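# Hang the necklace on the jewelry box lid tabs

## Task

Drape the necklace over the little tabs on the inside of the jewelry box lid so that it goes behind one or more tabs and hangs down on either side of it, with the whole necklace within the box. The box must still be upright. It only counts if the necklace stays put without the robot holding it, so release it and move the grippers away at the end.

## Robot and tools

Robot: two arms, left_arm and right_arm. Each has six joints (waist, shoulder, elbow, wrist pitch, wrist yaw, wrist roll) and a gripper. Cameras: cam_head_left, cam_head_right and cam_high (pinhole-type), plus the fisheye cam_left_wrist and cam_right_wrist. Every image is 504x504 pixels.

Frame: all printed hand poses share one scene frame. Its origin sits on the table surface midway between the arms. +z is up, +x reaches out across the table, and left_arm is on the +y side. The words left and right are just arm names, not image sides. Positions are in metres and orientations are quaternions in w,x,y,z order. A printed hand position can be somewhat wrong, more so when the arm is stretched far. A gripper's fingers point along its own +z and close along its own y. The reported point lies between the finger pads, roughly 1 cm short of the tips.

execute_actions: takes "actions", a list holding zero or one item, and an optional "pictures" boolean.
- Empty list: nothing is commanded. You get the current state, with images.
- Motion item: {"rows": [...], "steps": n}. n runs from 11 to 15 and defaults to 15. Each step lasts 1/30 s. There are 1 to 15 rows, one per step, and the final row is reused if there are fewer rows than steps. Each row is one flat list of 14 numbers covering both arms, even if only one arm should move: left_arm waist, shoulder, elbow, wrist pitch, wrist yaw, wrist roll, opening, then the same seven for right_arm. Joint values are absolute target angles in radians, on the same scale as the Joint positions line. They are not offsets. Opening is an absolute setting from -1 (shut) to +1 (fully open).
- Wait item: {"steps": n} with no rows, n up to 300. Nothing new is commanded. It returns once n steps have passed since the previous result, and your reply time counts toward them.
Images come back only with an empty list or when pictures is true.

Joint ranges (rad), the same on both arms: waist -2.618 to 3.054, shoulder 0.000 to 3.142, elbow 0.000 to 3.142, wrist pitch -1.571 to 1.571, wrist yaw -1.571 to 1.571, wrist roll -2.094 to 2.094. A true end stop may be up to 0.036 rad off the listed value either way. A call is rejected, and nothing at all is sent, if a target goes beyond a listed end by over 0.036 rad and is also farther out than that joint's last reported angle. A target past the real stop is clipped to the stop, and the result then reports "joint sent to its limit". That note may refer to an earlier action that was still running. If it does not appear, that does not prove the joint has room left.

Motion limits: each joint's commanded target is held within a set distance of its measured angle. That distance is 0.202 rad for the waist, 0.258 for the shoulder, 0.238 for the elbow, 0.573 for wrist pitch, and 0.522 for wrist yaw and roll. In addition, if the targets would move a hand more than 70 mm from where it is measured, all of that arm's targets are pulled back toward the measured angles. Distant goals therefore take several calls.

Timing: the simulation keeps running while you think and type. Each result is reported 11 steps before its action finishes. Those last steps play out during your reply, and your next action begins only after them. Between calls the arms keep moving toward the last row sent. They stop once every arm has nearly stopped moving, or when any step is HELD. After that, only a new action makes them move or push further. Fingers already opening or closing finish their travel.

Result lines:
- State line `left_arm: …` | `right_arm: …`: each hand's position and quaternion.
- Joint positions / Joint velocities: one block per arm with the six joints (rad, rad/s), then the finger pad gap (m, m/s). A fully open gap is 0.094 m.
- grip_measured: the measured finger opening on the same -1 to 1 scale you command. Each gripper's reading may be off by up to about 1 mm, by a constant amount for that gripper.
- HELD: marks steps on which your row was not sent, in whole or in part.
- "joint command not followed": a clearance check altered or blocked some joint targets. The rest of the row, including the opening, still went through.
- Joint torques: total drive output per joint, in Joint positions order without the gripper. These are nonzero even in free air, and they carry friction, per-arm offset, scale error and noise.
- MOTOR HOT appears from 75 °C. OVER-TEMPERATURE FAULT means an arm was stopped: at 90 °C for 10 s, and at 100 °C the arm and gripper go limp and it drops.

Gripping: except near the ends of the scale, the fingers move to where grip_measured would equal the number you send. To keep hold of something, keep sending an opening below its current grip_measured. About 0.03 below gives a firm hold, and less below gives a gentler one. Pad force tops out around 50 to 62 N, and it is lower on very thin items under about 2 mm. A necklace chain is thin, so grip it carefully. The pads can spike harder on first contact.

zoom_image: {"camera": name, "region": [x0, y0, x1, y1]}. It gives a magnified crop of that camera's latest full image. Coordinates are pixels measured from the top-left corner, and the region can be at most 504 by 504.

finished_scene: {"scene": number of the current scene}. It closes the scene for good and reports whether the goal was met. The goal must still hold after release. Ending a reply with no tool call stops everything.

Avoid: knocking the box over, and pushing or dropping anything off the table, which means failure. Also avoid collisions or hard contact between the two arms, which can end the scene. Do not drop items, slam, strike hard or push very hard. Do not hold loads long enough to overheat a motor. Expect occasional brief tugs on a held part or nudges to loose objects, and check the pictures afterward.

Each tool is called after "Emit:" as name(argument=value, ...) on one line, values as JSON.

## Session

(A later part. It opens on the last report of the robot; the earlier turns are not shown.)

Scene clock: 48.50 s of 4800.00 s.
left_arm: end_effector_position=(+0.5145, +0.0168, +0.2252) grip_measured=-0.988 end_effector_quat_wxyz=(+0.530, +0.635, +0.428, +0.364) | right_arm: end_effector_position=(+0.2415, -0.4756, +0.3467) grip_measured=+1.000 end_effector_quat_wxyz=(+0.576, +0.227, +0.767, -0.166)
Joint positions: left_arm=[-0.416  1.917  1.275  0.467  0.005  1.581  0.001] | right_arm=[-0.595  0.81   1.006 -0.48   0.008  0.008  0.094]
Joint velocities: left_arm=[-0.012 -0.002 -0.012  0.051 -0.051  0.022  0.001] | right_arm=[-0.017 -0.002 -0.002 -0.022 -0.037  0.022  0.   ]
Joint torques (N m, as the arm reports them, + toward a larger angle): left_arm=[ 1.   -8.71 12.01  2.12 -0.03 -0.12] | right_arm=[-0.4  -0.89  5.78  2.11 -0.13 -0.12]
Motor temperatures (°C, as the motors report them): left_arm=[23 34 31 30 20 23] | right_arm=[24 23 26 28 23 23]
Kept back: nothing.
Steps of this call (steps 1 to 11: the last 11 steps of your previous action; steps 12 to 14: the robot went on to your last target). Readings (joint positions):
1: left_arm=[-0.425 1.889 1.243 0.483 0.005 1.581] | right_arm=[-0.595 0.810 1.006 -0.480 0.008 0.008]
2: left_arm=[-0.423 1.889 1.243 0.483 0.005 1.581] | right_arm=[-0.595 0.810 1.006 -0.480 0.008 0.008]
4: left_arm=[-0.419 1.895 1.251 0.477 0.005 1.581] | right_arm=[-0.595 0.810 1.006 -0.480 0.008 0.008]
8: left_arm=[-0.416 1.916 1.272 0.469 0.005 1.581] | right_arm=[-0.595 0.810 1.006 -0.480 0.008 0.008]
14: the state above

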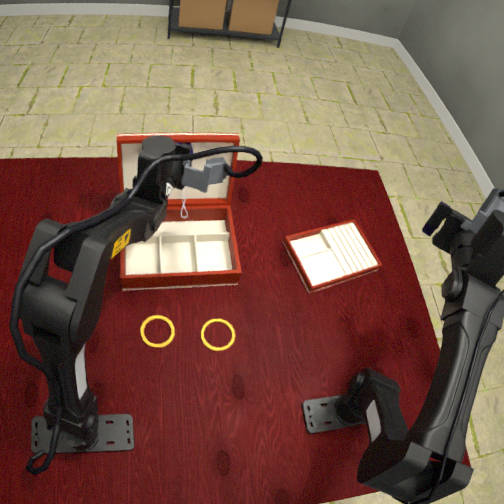

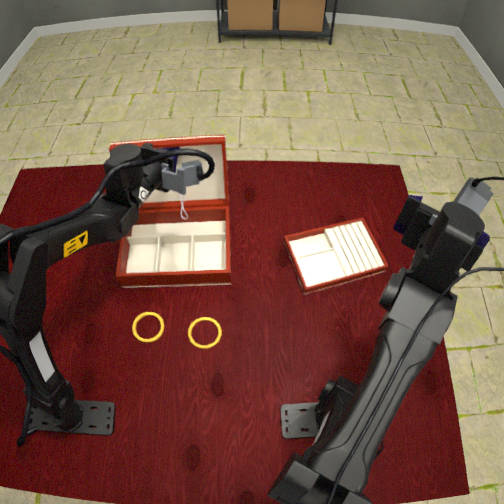

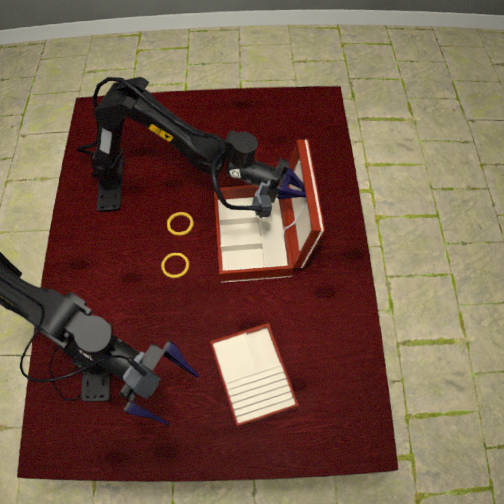

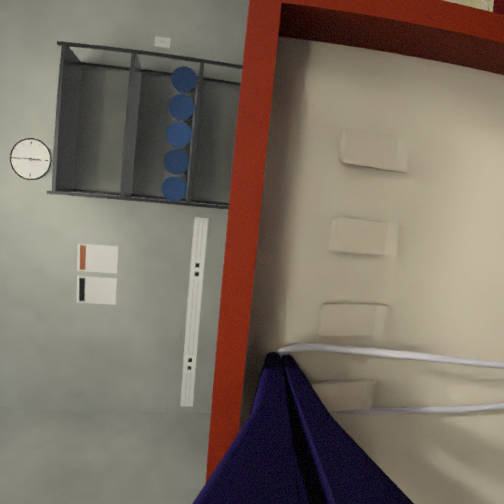

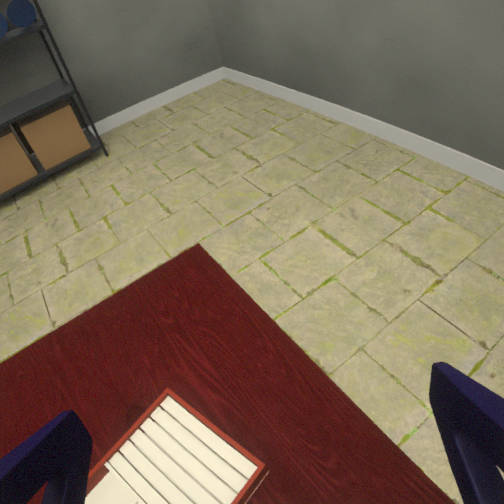

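Emit:
execute_actions(actions=[{"rows":[[-0.399,1.93,1.315,0.46,0,1.57,-1,-0.6,0.8,1.0,-0.5,0,0,1],[-0.396,1.935,1.322,0.458,0,1.57,-1,-0.6,0.8,1.0,-0.5,0,0,1],[-0.394,1.94,1.33,0.455,0,1.57,-1,-0.6,0.8,1.0,-0.5,0,0,1],[-0.394,1.944,1.337,0.452,0,1.57,-1,-0.6,0.8,1.0,-0.5,0,0,1]],"steps":12}])

Emit:
execute_actions(actions=[{"steps":14}], pictures=true)

Emit:
zoom_image(camera="cam_left_wrist", region=[230,290,430,450])

Scene clock: 49.67 s of 4800.00 s.
left_arm: end_effector_position=(+0.5145, +0.0168, +0.2252) grip_measured=-0.988 end_effector_quat_wxyz=(+0.530, +0.635, +0.428, +0.364) | right_arm: end_effector_position=(+0.2415, -0.4756, +0.3467) grip_measured=+1.000 end_effector_quat_wxyz=(+0.576, +0.227, +0.767, -0.166)
Joint positions: left_arm=[-0.416  1.917  1.275  0.467  0.005  1.581  0.001] | right_arm=[-0.595  0.81   1.006 -0.48   0.008  0.008  0.094]
Joint velocities: left_arm=[ 0.022 -0.002 -0.012 -0.007  0.037 -0.095 -0.001] | right_arm=[-0.002 -0.007 -0.002  0.022  0.051  0.051  0.   ]
Joint torques (N m, as the arm reports them, + toward a larger angle): left_arm=[ 1.23 -8.72 12.4   2.12 -0.03 -0.13] | right_arm=[-0.14 -0.85  5.7   2.12 -0.14 -0.1 ]
Motor temperatures (°C, as the motors report them): left_arm=[23 34 31 30 20 23] | right_arm=[24 23 26 28 23 23]
Steps of this call (steps 1 to 30: the robot went on to your last target; steps 31 to 34: nothing new was sent; step 35: the first step of this action). Readings (joint positions):
35: the state above

Scene clock: 50.13 s of 4800.00 s.
left_arm: end_effector_position=(+0.5201, +0.0180, +0.2253) grip_measured=-0.988 end_effector_quat_wxyz=(+0.528, +0.635, +0.430, +0.365) | right_arm: end_effector_position=(+0.2415, -0.4756, +0.3467) grip_measured=+1.000 end_effector_quat_wxyz=(+0.576, +0.227, +0.767, -0.166)
Joint positions: left_arm=[-0.41   1.933  1.301  0.454  0.005  1.581  0.001] | right_arm=[-0.595  0.81   1.006 -0.48   0.008  0.008  0.094]
Joint velocities: left_arm=[-0.002 -0.012  0.002  0.037 -0.11  -0.022  0.   ] | right_arm=[-0.007  0.007 -0.002  0.037  0.007 -0.007  0.   ]
Joint torques (N m, as the arm reports them, + toward a larger angle): left_arm=[ 1.22 -9.03 12.14  2.17 -0.03 -0.12] | right_arm=[-0.48 -0.63  5.74  2.14 -0.11 -0.09]
Motor temperatures (°C, as the motors report them): left_arm=[23 34 32 30 20 23] | right_arm=[24 23 26 28 23 23]
Kept back: nothing.
Steps of this call (steps 1 to 11: the last 11 steps of your previous action; steps 12 to 14: the robot went on to your last target). Readings (joint positions):
1: left_arm=[-0.416 1.917 1.276 0.466 0.005 1.581] | right_arm=[-0.595 0.810 1.006 -0.480 0.008 0.008]
2: left_arm=[-0.415 1.919 1.280 0.462 0.005 1.581] | right_arm=[-0.595 0.810 1.006 -0.480 0.008 0.008]
4: left_arm=[-0.413 1.927 1.293 0.456 0.005 1.581] | right_arm=[-0.595 0.810 1.006 -0.480 0.008 0.008]
8: left_arm=[-0.410 1.933 1.300 0.455 0.005 1.581] | right_arm=[-0.595 0.810 1.006 -0.480 0.008 0.008]
14: the state above

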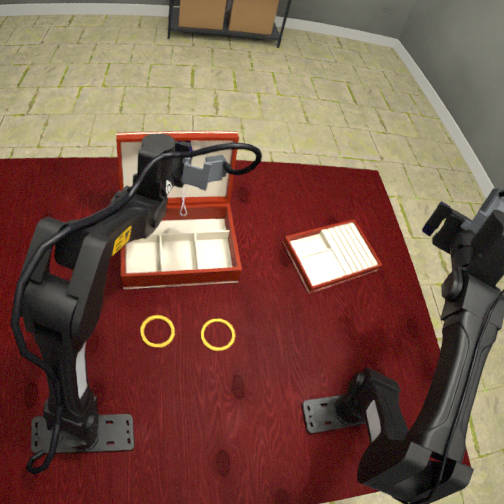

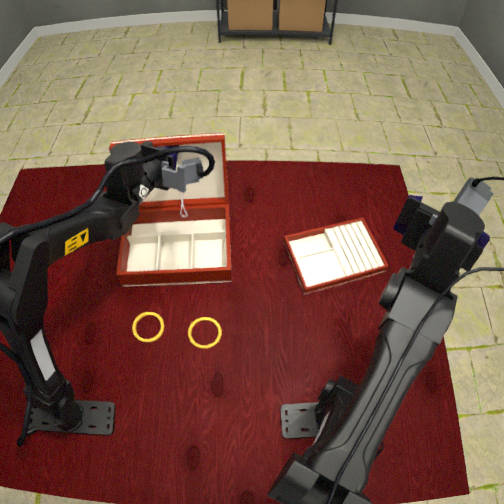

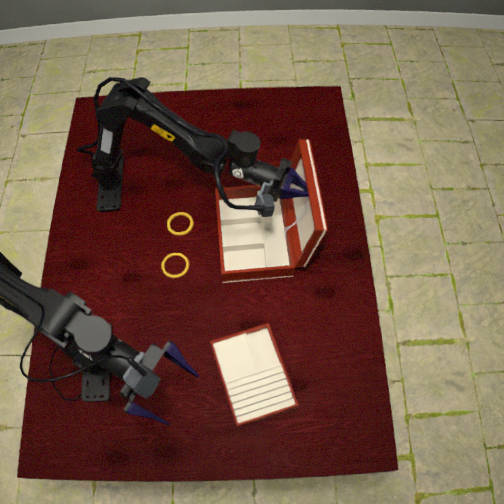

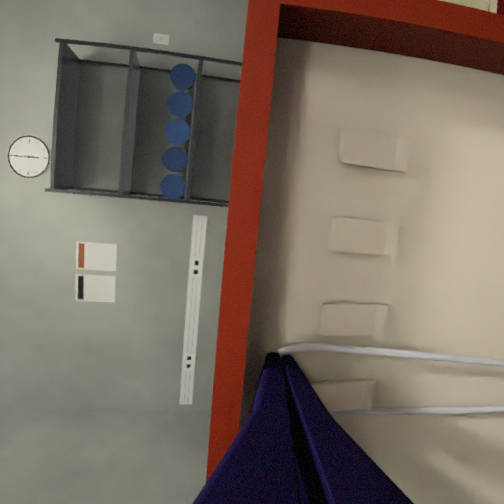

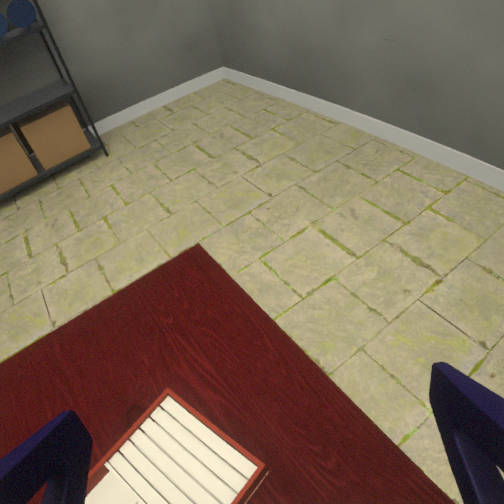

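Region (230, 290, 430, 450) of cam_left_wrist's 504x504 image, scaled by 2.520, with more detail than that image has; it fills the top 403 rows of this view, and the rest is white.

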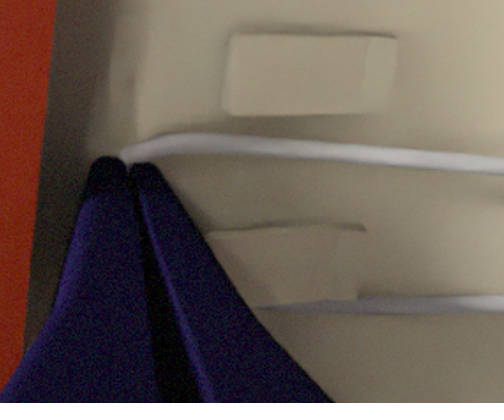

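Emit:
execute_actions(actions=[{"rows":[[-0.394,1.94,1.337,0.452,0,1.57,-0.97,-0.6,0.8,1.0,-0.5,0,0,1],[-0.394,1.938,1.335,0.452,0,1.57,-0.95,-0.6,0.8,1.0,-0.5,0,0,1],[-0.394,1.936,1.333,0.452,0,1.57,-0.93,-0.6,0.8,1.0,-0.5,0,0,1],[-0.394,1.936,1.333,0.452,0,1.57,-0.91,-0.6,0.8,1.0,-0.5,0,0,1],[-0.394,1.936,1.333,0.452,0,1.57,-0.89,-0.6,0.8,1.0,-0.5,0,0,1]],"steps":12}])

Emit:
execute_actions(actions=[{"steps":18}], pictures=true)

Emit:
zoom_image(camera="cam_left_wrist", region=[230,270,450,470])

Scene clock: 50.97 s of 4800.00 s.
left_arm: end_effector_position=(+0.5201, +0.0180, +0.2252) grip_measured=-0.974 end_effector_quat_wxyz=(+0.528, +0.635, +0.430, +0.364) | right_arm: end_effector_position=(+0.2415, -0.4756, +0.3467) grip_measured=+1.000 end_effector_quat_wxyz=(+0.576, +0.227, +0.767, -0.166)
Joint positions: left_arm=[-0.41   1.933  1.301  0.454  0.005  1.581  0.001] | right_arm=[-0.595  0.81   1.006 -0.48   0.008  0.008  0.094]
Joint velocities: left_arm=[ 0.012 -0.002 -0.032 -0.081  0.081 -0.022  0.014] | right_arm=[ 0.007 -0.007 -0.007 -0.051 -0.066 -0.037  0.   ]
Joint torques (N m, as the arm reports them, + toward a larger angle): left_arm=[ 1.22 -9.24 12.07  2.24 -0.03 -0.11] | right_arm=[-0.31 -1.01  5.84  2.13 -0.09 -0.07]
Motor temperatures (°C, as the motors report them): left_arm=[23 34 32 31 20 23] | right_arm=[24 23 26 28 23 23]
Steps of this call (steps 1 to 24: the robot went on to your last target; step 25: the first step of this action). Readings (joint positions):
25: the state above

Scene clock: 51.57 s of 4800.00 s.
left_arm: end_effector_position=(+0.5198, +0.0181, +0.2234) grip_measured=-0.892 end_effector_quat_wxyz=(+0.526, +0.637, +0.431, +0.363) | right_arm: end_effector_position=(+0.2415, -0.4756, +0.3467) grip_measured=+1.000 end_effector_quat_wxyz=(+0.576, +0.227, +0.767, -0.166)
Joint positions: left_arm=[-0.41   1.933  1.301  0.447  0.005  1.581  0.005] | right_arm=[-0.595  0.81   1.006 -0.48   0.008  0.008  0.094]
Joint velocities: left_arm=[ 0.002 -0.002  0.022 -0.022 -0.037 -0.037 -0.   ] | right_arm=[-0.002  0.002 -0.012 -0.037  0.007  0.051  0.   ]
Joint torques (N m, as the arm reports them, + toward a larger angle): left_arm=[ 1.22 -9.61 11.8   2.25 -0.03 -0.12] | right_arm=[-0.31 -0.67  5.65  2.1  -0.11 -0.1 ]
Motor temperatures (°C, as the motors report them): left_arm=[23 34 32 31 20 23] | right_arm=[24 23 26 28 23 23]
Kept back: nothing.
Steps of this call (steps 1 to 11: the last 11 steps of your previous action; steps 12 to 15: the robot went on to your last target; steps 16 to 18: nothing new was sent). Readings (joint positions):
1: left_arm=[-0.410 1.933 1.301 0.453 0.005 1.581] | right_arm=[-0.595 0.810 1.006 -0.480 0.008 0.008]
2: left_arm=[-0.410 1.933 1.301 0.452 0.005 1.581] | right_arm=[-0.595 0.810 1.006 -0.480 0.008 0.008]
4: left_arm=[-0.410 1.933 1.301 0.448 0.005 1.581] | right_arm=[-0.595 0.810 1.006 -0.480 0.008 0.008]
8: left_arm=[-0.410 1.933 1.301 0.447 0.005 1.581] | right_arm=[-0.595 0.810 1.006 -0.480 0.008 0.008]
18: the state above
All arms were judged still, so your last target was given up. Only a new action makes them travel on or press farther. Fingers that are still opening or closing keep moving.

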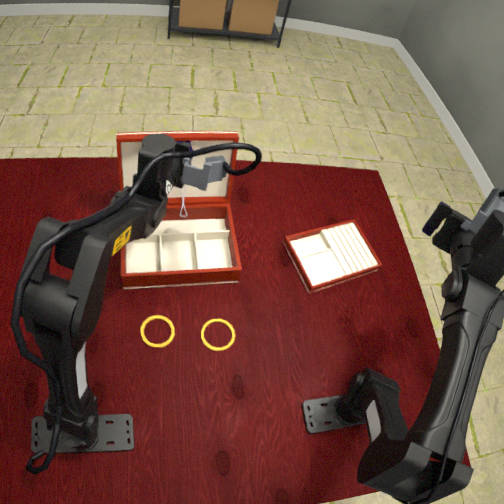

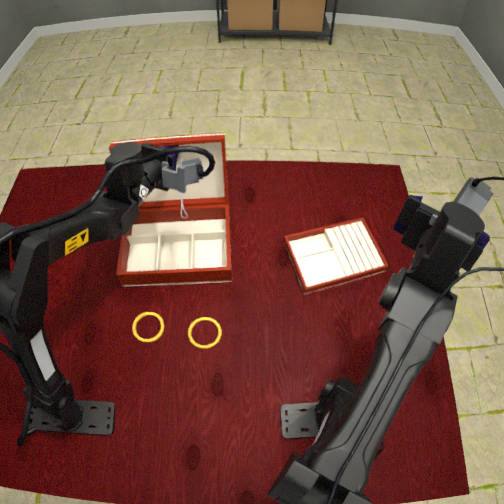

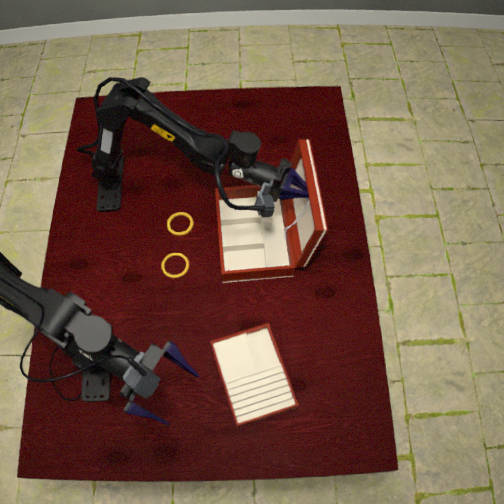

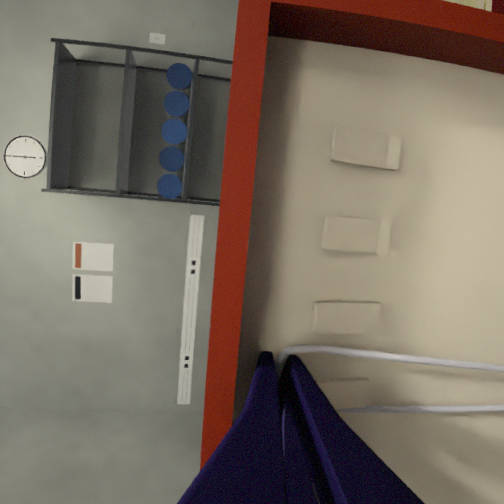

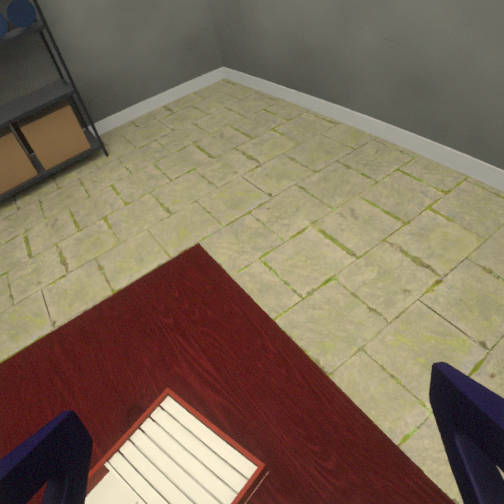

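Region (230, 270, 450, 470) of cam_left_wrist's 504x504 image, scaled by 2.291, with more detail than that image has; it fills the top 458 rows of this view, and the rest is white.

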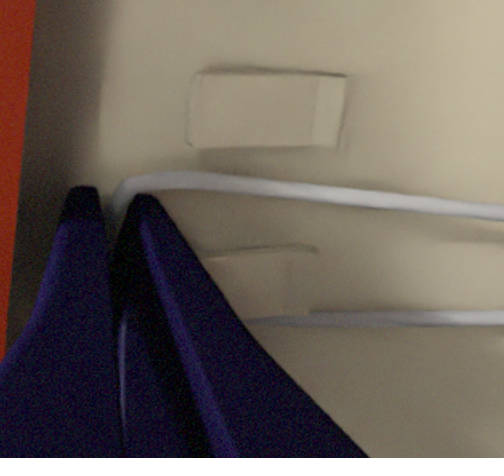

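Emit:
execute_actions(actions=[{"rows":[[-0.394,1.915,1.285,0.445,0,1.57,-0.87,-0.6,0.8,1.0,-0.5,0,0,1],[-0.394,1.908,1.276,0.445,0,1.57,-0.87,-0.6,0.8,1.0,-0.5,0,0,1],[-0.394,1.901,1.267,0.445,0,1.57,-0.87,-0.6,0.8,1.0,-0.5,0,0,1],[-0.394,1.894,1.258,0.445,0,1.57,-0.87,-0.6,0.8,1.0,-0.5,0,0,1],[-0.394,1.887,1.249,0.448,0,1.57,-0.87,-0.6,0.8,1.0,-0.5,0,0,1],[-0.394,1.88,1.24,0.45,0,1.57,-0.87,-0.6,0.8,1.0,-0.5,0,0,1],[-0.394,1.873,1.231,0.452,0,1.57,-0.87,-0.6,0.8,1.0,-0.5,0,0,1],[-0.394,1.866,1.222,0.455,0,1.57,-0.87,-0.6,0.8,1.0,-0.5,0,0,1]],"steps":14}])

Emit:
execute_actions(actions=[{"steps":15}], pictures=true)

Emit:
zoom_image(camera="cam_left_wrist", region=[230,270,450,470])

Scene clock: 52.67 s of 4800.00 s.
left_arm: end_effector_position=(+0.5190, +0.0184, +0.2216) grip_measured=-0.872 end_effector_quat_wxyz=(+0.524, +0.638, +0.432, +0.362) | right_arm: end_effector_position=(+0.2415, -0.4756, +0.3467) grip_measured=+1.000 end_effector_quat_wxyz=(+0.576, +0.227, +0.767, -0.166)
Joint positions: left_arm=[-0.41   1.931  1.296  0.445  0.005  1.581  0.006] | right_arm=[-0.595  0.81   1.006 -0.48   0.008  0.008  0.094]
Joint velocities: left_arm=[ 0.012 -0.076 -0.125 -0.051  0.007 -0.007  0.002] | right_arm=[-0.012  0.007  0.002 -0.007  0.007 -0.066  0.   ]
Joint torques (N m, as the arm reports them, + toward a larger angle): left_arm=[  1.14 -11.78   7.08   2.2   -0.01  -0.13] | right_arm=[-0.35 -0.81  5.68  2.12 -0.1  -0.08]
Motor temperatures (°C, as the motors report them): left_arm=[23 35 32 31 20 23] | right_arm=[24 23 26 28 23 23]
Steps of this call (steps 1 to 30: nothing new was sent; steps 31 to 33: the first 3 steps of this action). Readings (joint positions):
31: left_arm=[-0.410 1.933 1.301 0.445 0.005 1.581] | right_arm=[-0.595 0.810 1.006 -0.480 0.008 0.008]
32: left_arm=[-0.410 1.933 1.299 0.445 0.005 1.581] | right_arm=[-0.595 0.810 1.006 -0.480 0.008 0.008]
33: the state above

Scene clock: 53.17 s of 4800.00 s.
left_arm: end_effector_position=(+0.5092, +0.0262, +0.2249) grip_measured=-0.872 end_effector_quat_wxyz=(+0.524, +0.636, +0.434, +0.364) | right_arm: end_effector_position=(+0.2415, -0.4756, +0.3467) grip_measured=+1.000 end_effector_quat_wxyz=(+0.576, +0.227, +0.767, -0.166)
Joint positions: left_arm=[-0.404  1.885  1.244  0.453  0.005  1.581  0.006] | right_arm=[-0.595  0.81   1.006 -0.48   0.008  0.008  0.094]
Joint velocities: left_arm=[ 0.007 -0.007 -0.007  0.022 -0.051  0.037  0.001] | right_arm=[-0.002 -0.002 -0.002 -0.007 -0.022  0.081  0.   ]
Joint torques (N m, as the arm reports them, + toward a larger angle): left_arm=[  0.84 -10.86   7.08   2.2   -0.03  -0.12] | right_arm=[-0.5  -0.93  5.66  2.11 -0.13 -0.11]
Motor temperatures (°C, as the motors report them): left_arm=[23 35 32 31 20 23] | right_arm=[24 23 26 28 23 23]
Kept back: nothing.
Steps of this call (steps 1 to 11: the last 11 steps of your previous action; steps 12 to 15: the robot went on to your last target). Readings (joint positions):
1: left_arm=[-0.410 1.927 1.291 0.445 0.005 1.581] | right_arm=[-0.595 0.810 1.006 -0.480 0.008 0.008]
2: left_arm=[-0.410 1.921 1.283 0.446 0.005 1.581] | right_arm=[-0.595 0.810 1.006 -0.480 0.008 0.008]
4: left_arm=[-0.409 1.907 1.267 0.447 0.005 1.581] | right_arm=[-0.595 0.810 1.006 -0.480 0.008 0.008]
8: left_arm=[-0.405 1.886 1.245 0.450 0.005 1.581] | right_arm=[-0.595 0.810 1.006 -0.480 0.008 0.008]
15: the state above

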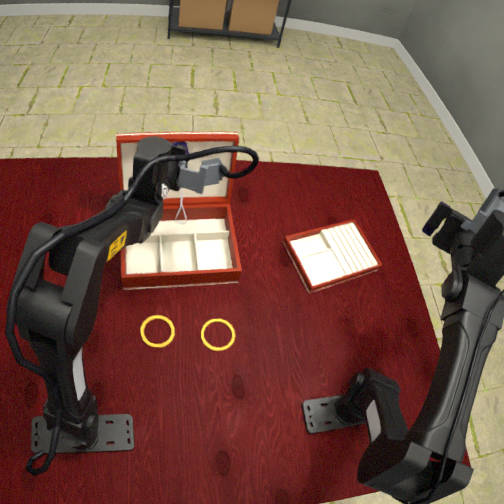

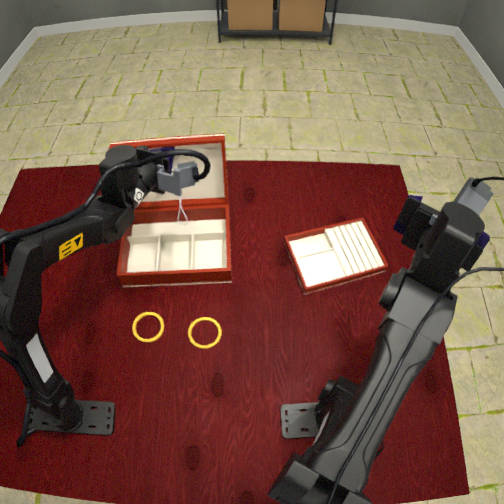

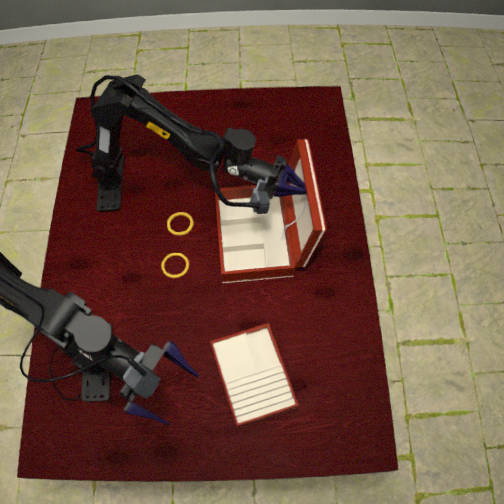

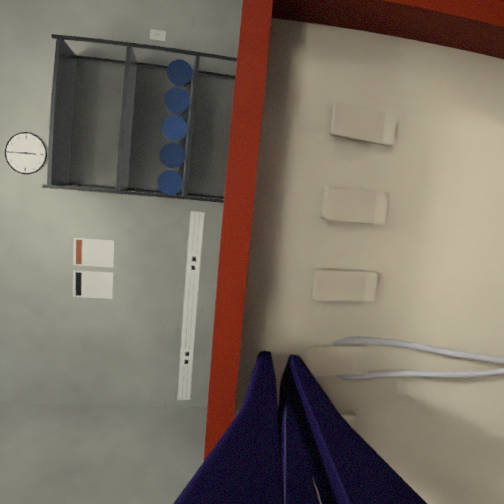

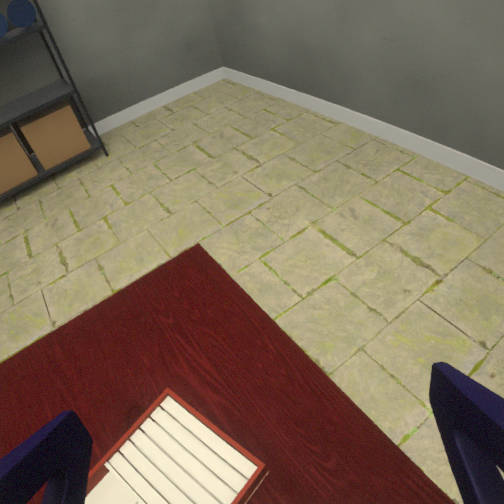

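Region (230, 270, 450, 470) of cam_left_wrist's 504x504 image, scaled by 2.291, with more detail than that image has; it fills the top 458 rows of this view, and the rest is white.

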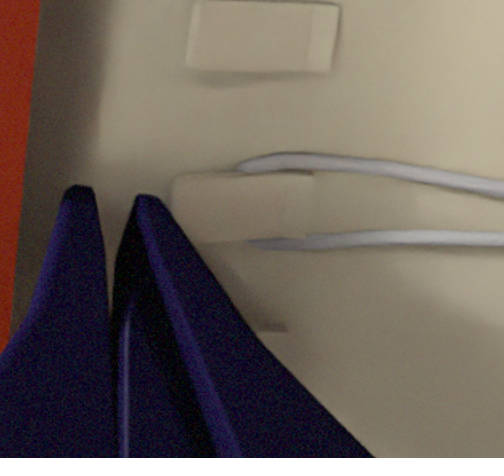

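Hung behind the tab. Retreat.

Emit:
execute_actions(actions=[{"rows":[[-0.394,1.83,1.19,0.46,0,1.57,-0.87,-0.6,0.8,1.0,-0.5,0,0,1],[-0.39,1.78,1.14,0.46,0,1.57,-0.87,-0.6,0.8,1.0,-0.5,0,0,1],[-0.39,1.72,1.09,0.46,0,1.57,-0.87,-0.6,0.8,1.0,-0.5,0,0,1],[-0.39,1.65,1.04,0.45,0,1.57,-0.87,-0.6,0.8,1.0,-0.5,0,0,1],[-0.39,1.57,0.99,0.44,0,1.57,-0.87,-0.6,0.8,1.0,-0.5,0,0,1],[-0.38,1.49,0.94,0.43,0,1.57,-0.87,-0.6,0.8,1.0,-0.5,0,0,1],[-0.36,1.41,0.9,0.41,0,1.57,-0.87,-0.6,0.8,1.0,-0.5,0,0,1],[-0.3,1.33,0.87,0.38,0,1.57,-0.87,-0.6,0.8,1.0,-0.5,0,0,1],[-0.2,1.25,0.87,0.3,0,1.57,-0.87,-0.6,0.8,1.0,-0.5,0,0,1],[-0.1,1.18,0.88,0.2,0,1.57,-0.87,-0.6,0.8,1.0,-0.5,0,0,1],[0,1.12,0.9,0.1,0,1.57,-0.87,-0.6,0.8,1.0,-0.5,0,0,1],[0.1,1.08,0.92,0,0,1.57,-0.87,-0.6,0.8,1.0,-0.5,0,0,1]],"steps":15}])

Emit:
execute_actions(actions=[{"steps":18}], pictures=true)

Emit:
zoom_image(camera="cam_head_left", region=[100,120,260,300])

Scene clock: 54.10 s of 4800.00 s.
left_arm: end_effector_position=(+0.4855, +0.0351, +0.2245) grip_measured=-0.872 end_effector_quat_wxyz=(+0.520, +0.640, +0.436, +0.361) | right_arm: end_effector_position=(+0.2415, -0.4756, +0.3467) grip_measured=+1.000 end_effector_quat_wxyz=(+0.576, +0.227, +0.767, -0.166)
Joint positions: left_arm=[-0.404  1.794  1.137  0.456  0.005  1.581  0.006] | right_arm=[-0.595  0.81   1.006 -0.48   0.008  0.008  0.094]
Joint velocities: left_arm=[-0.017 -1.37  -1.516 -0.139 -0.007 -0.007 -0.   ] | right_arm=[-0.002 -0.007 -0.007 -0.037  0.037 -0.007  0.   ]
Joint torques (N m, as the arm reports them, + toward a larger angle): left_arm=[  1.05 -13.21   8.4    2.27  -0.03  -0.11] | right_arm=[-0.38 -0.78  5.58  2.11 -0.08 -0.1 ]
Motor temperatures (°C, as the motors report them): left_arm=[23 35 32 31 20 23] | right_arm=[24 23 26 28 23 23]
Steps of this call (steps 1 to 15: the robot went on to your last target; steps 16 to 24: nothing new was sent; steps 25 to 28: the first 4 steps of this action). Readings (joint positions):
25: left_arm=[-0.404 1.881 1.239 0.455 0.005 1.581] | right_arm=[-0.595 0.810 1.006 -0.480 0.008 0.008]
26: left_arm=[-0.404 1.867 1.220 0.458 0.005 1.581] | right_arm=[-0.595 0.810 1.006 -0.480 0.008 0.008]
28: the state above

Scene clock: 54.70 s of 4800.00 s.
left_arm: end_effector_position=(+0.3560, +0.2918, +0.3502) grip_measured=-0.872 end_effector_quat_wxyz=(+0.435, +0.480, +0.559, +0.518) | right_arm: end_effector_position=(+0.2415, -0.4756, +0.3467) grip_measured=+1.000 end_effector_quat_wxyz=(+0.576, +0.227, +0.767, -0.166)
Joint positions: left_arm=[ 0.107  1.073  0.916  0.071 -0.011  1.581  0.006] | right_arm=[-0.595  0.81   1.006 -0.48   0.008  0.008  0.094]
Joint velocities: left_arm=[ 0.007 -0.017 -0.002 -0.359  0.037  0.007 -0.001] | right_arm=[-0.007  0.012 -0.002  0.022  0.007 -0.022  0.   ]
Joint torques (N m, as the arm reports them, + toward a larger angle): left_arm=[-0.45 -2.02  9.77  2.03  0.17 -0.13] | right_arm=[-0.45 -0.9   5.56  2.1  -0.13 -0.09]
Motor temperatures (°C, as the motors report them): left_arm=[23 35 32 31 20 23] | right_arm=[24 23 26 28 23 23]
Kept back: nothing.
Steps of this call (steps 1 to 11: the last 11 steps of your previous action; steps 12 to 18: the robot went on to your last target). Readings (joint positions):
1: left_arm=[-0.404 1.738 1.084 0.449 0.005 1.581] | right_arm=[-0.595 0.810 1.006 -0.480 0.008 0.008]
2: left_arm=[-0.403 1.671 1.029 0.440 0.005 1.581] | right_arm=[-0.595 0.810 1.006 -0.480 0.008 0.008]
4: left_arm=[-0.388 1.521 0.938 0.416 0.007 1.581] | right_arm=[-0.595 0.810 1.006 -0.480 0.008 0.008]
8: left_arm=[-0.234 1.278 0.908 0.318 0.013 1.581] | right_arm=[-0.595 0.810 1.006 -0.480 0.008 0.008]
18: the state above

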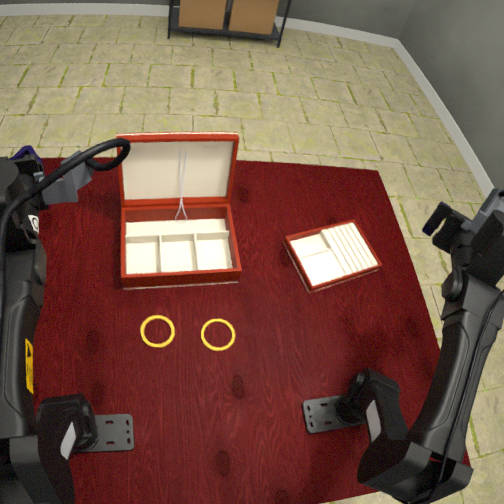

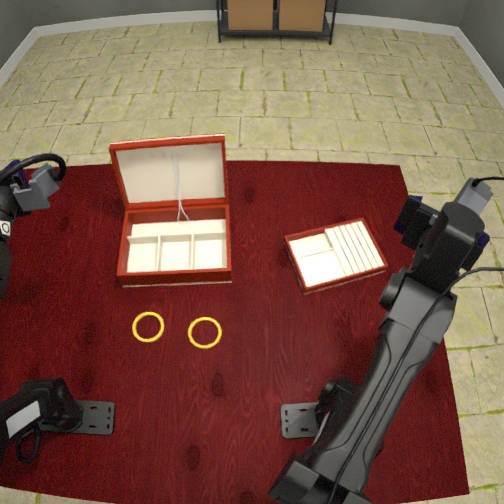

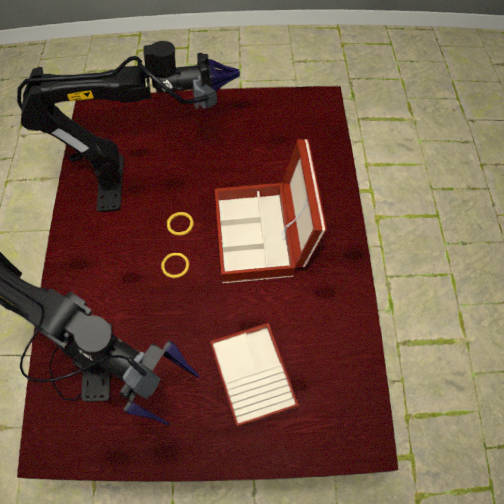

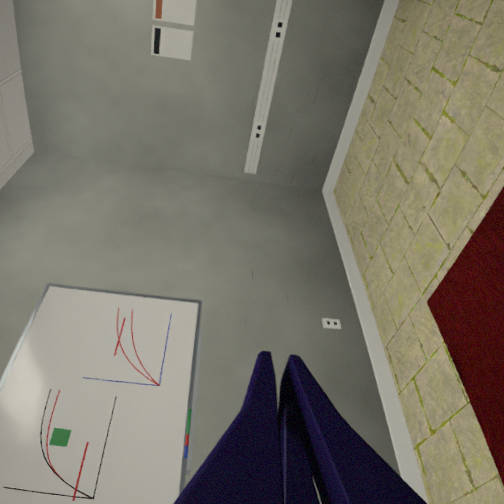

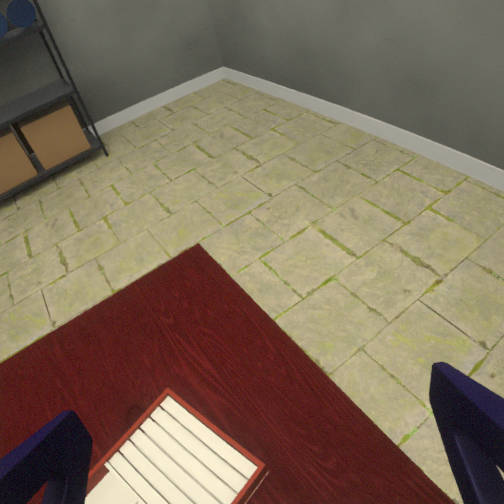

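Region (100, 120, 260, 300) of cam_head_left's 504x504 image, scaled by 2.800, with more detail than that image has.

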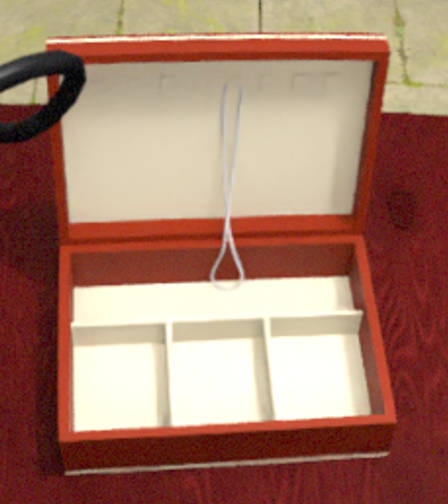

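Emit:
finished_scene(scene=2)

The scene is finished: the task was done.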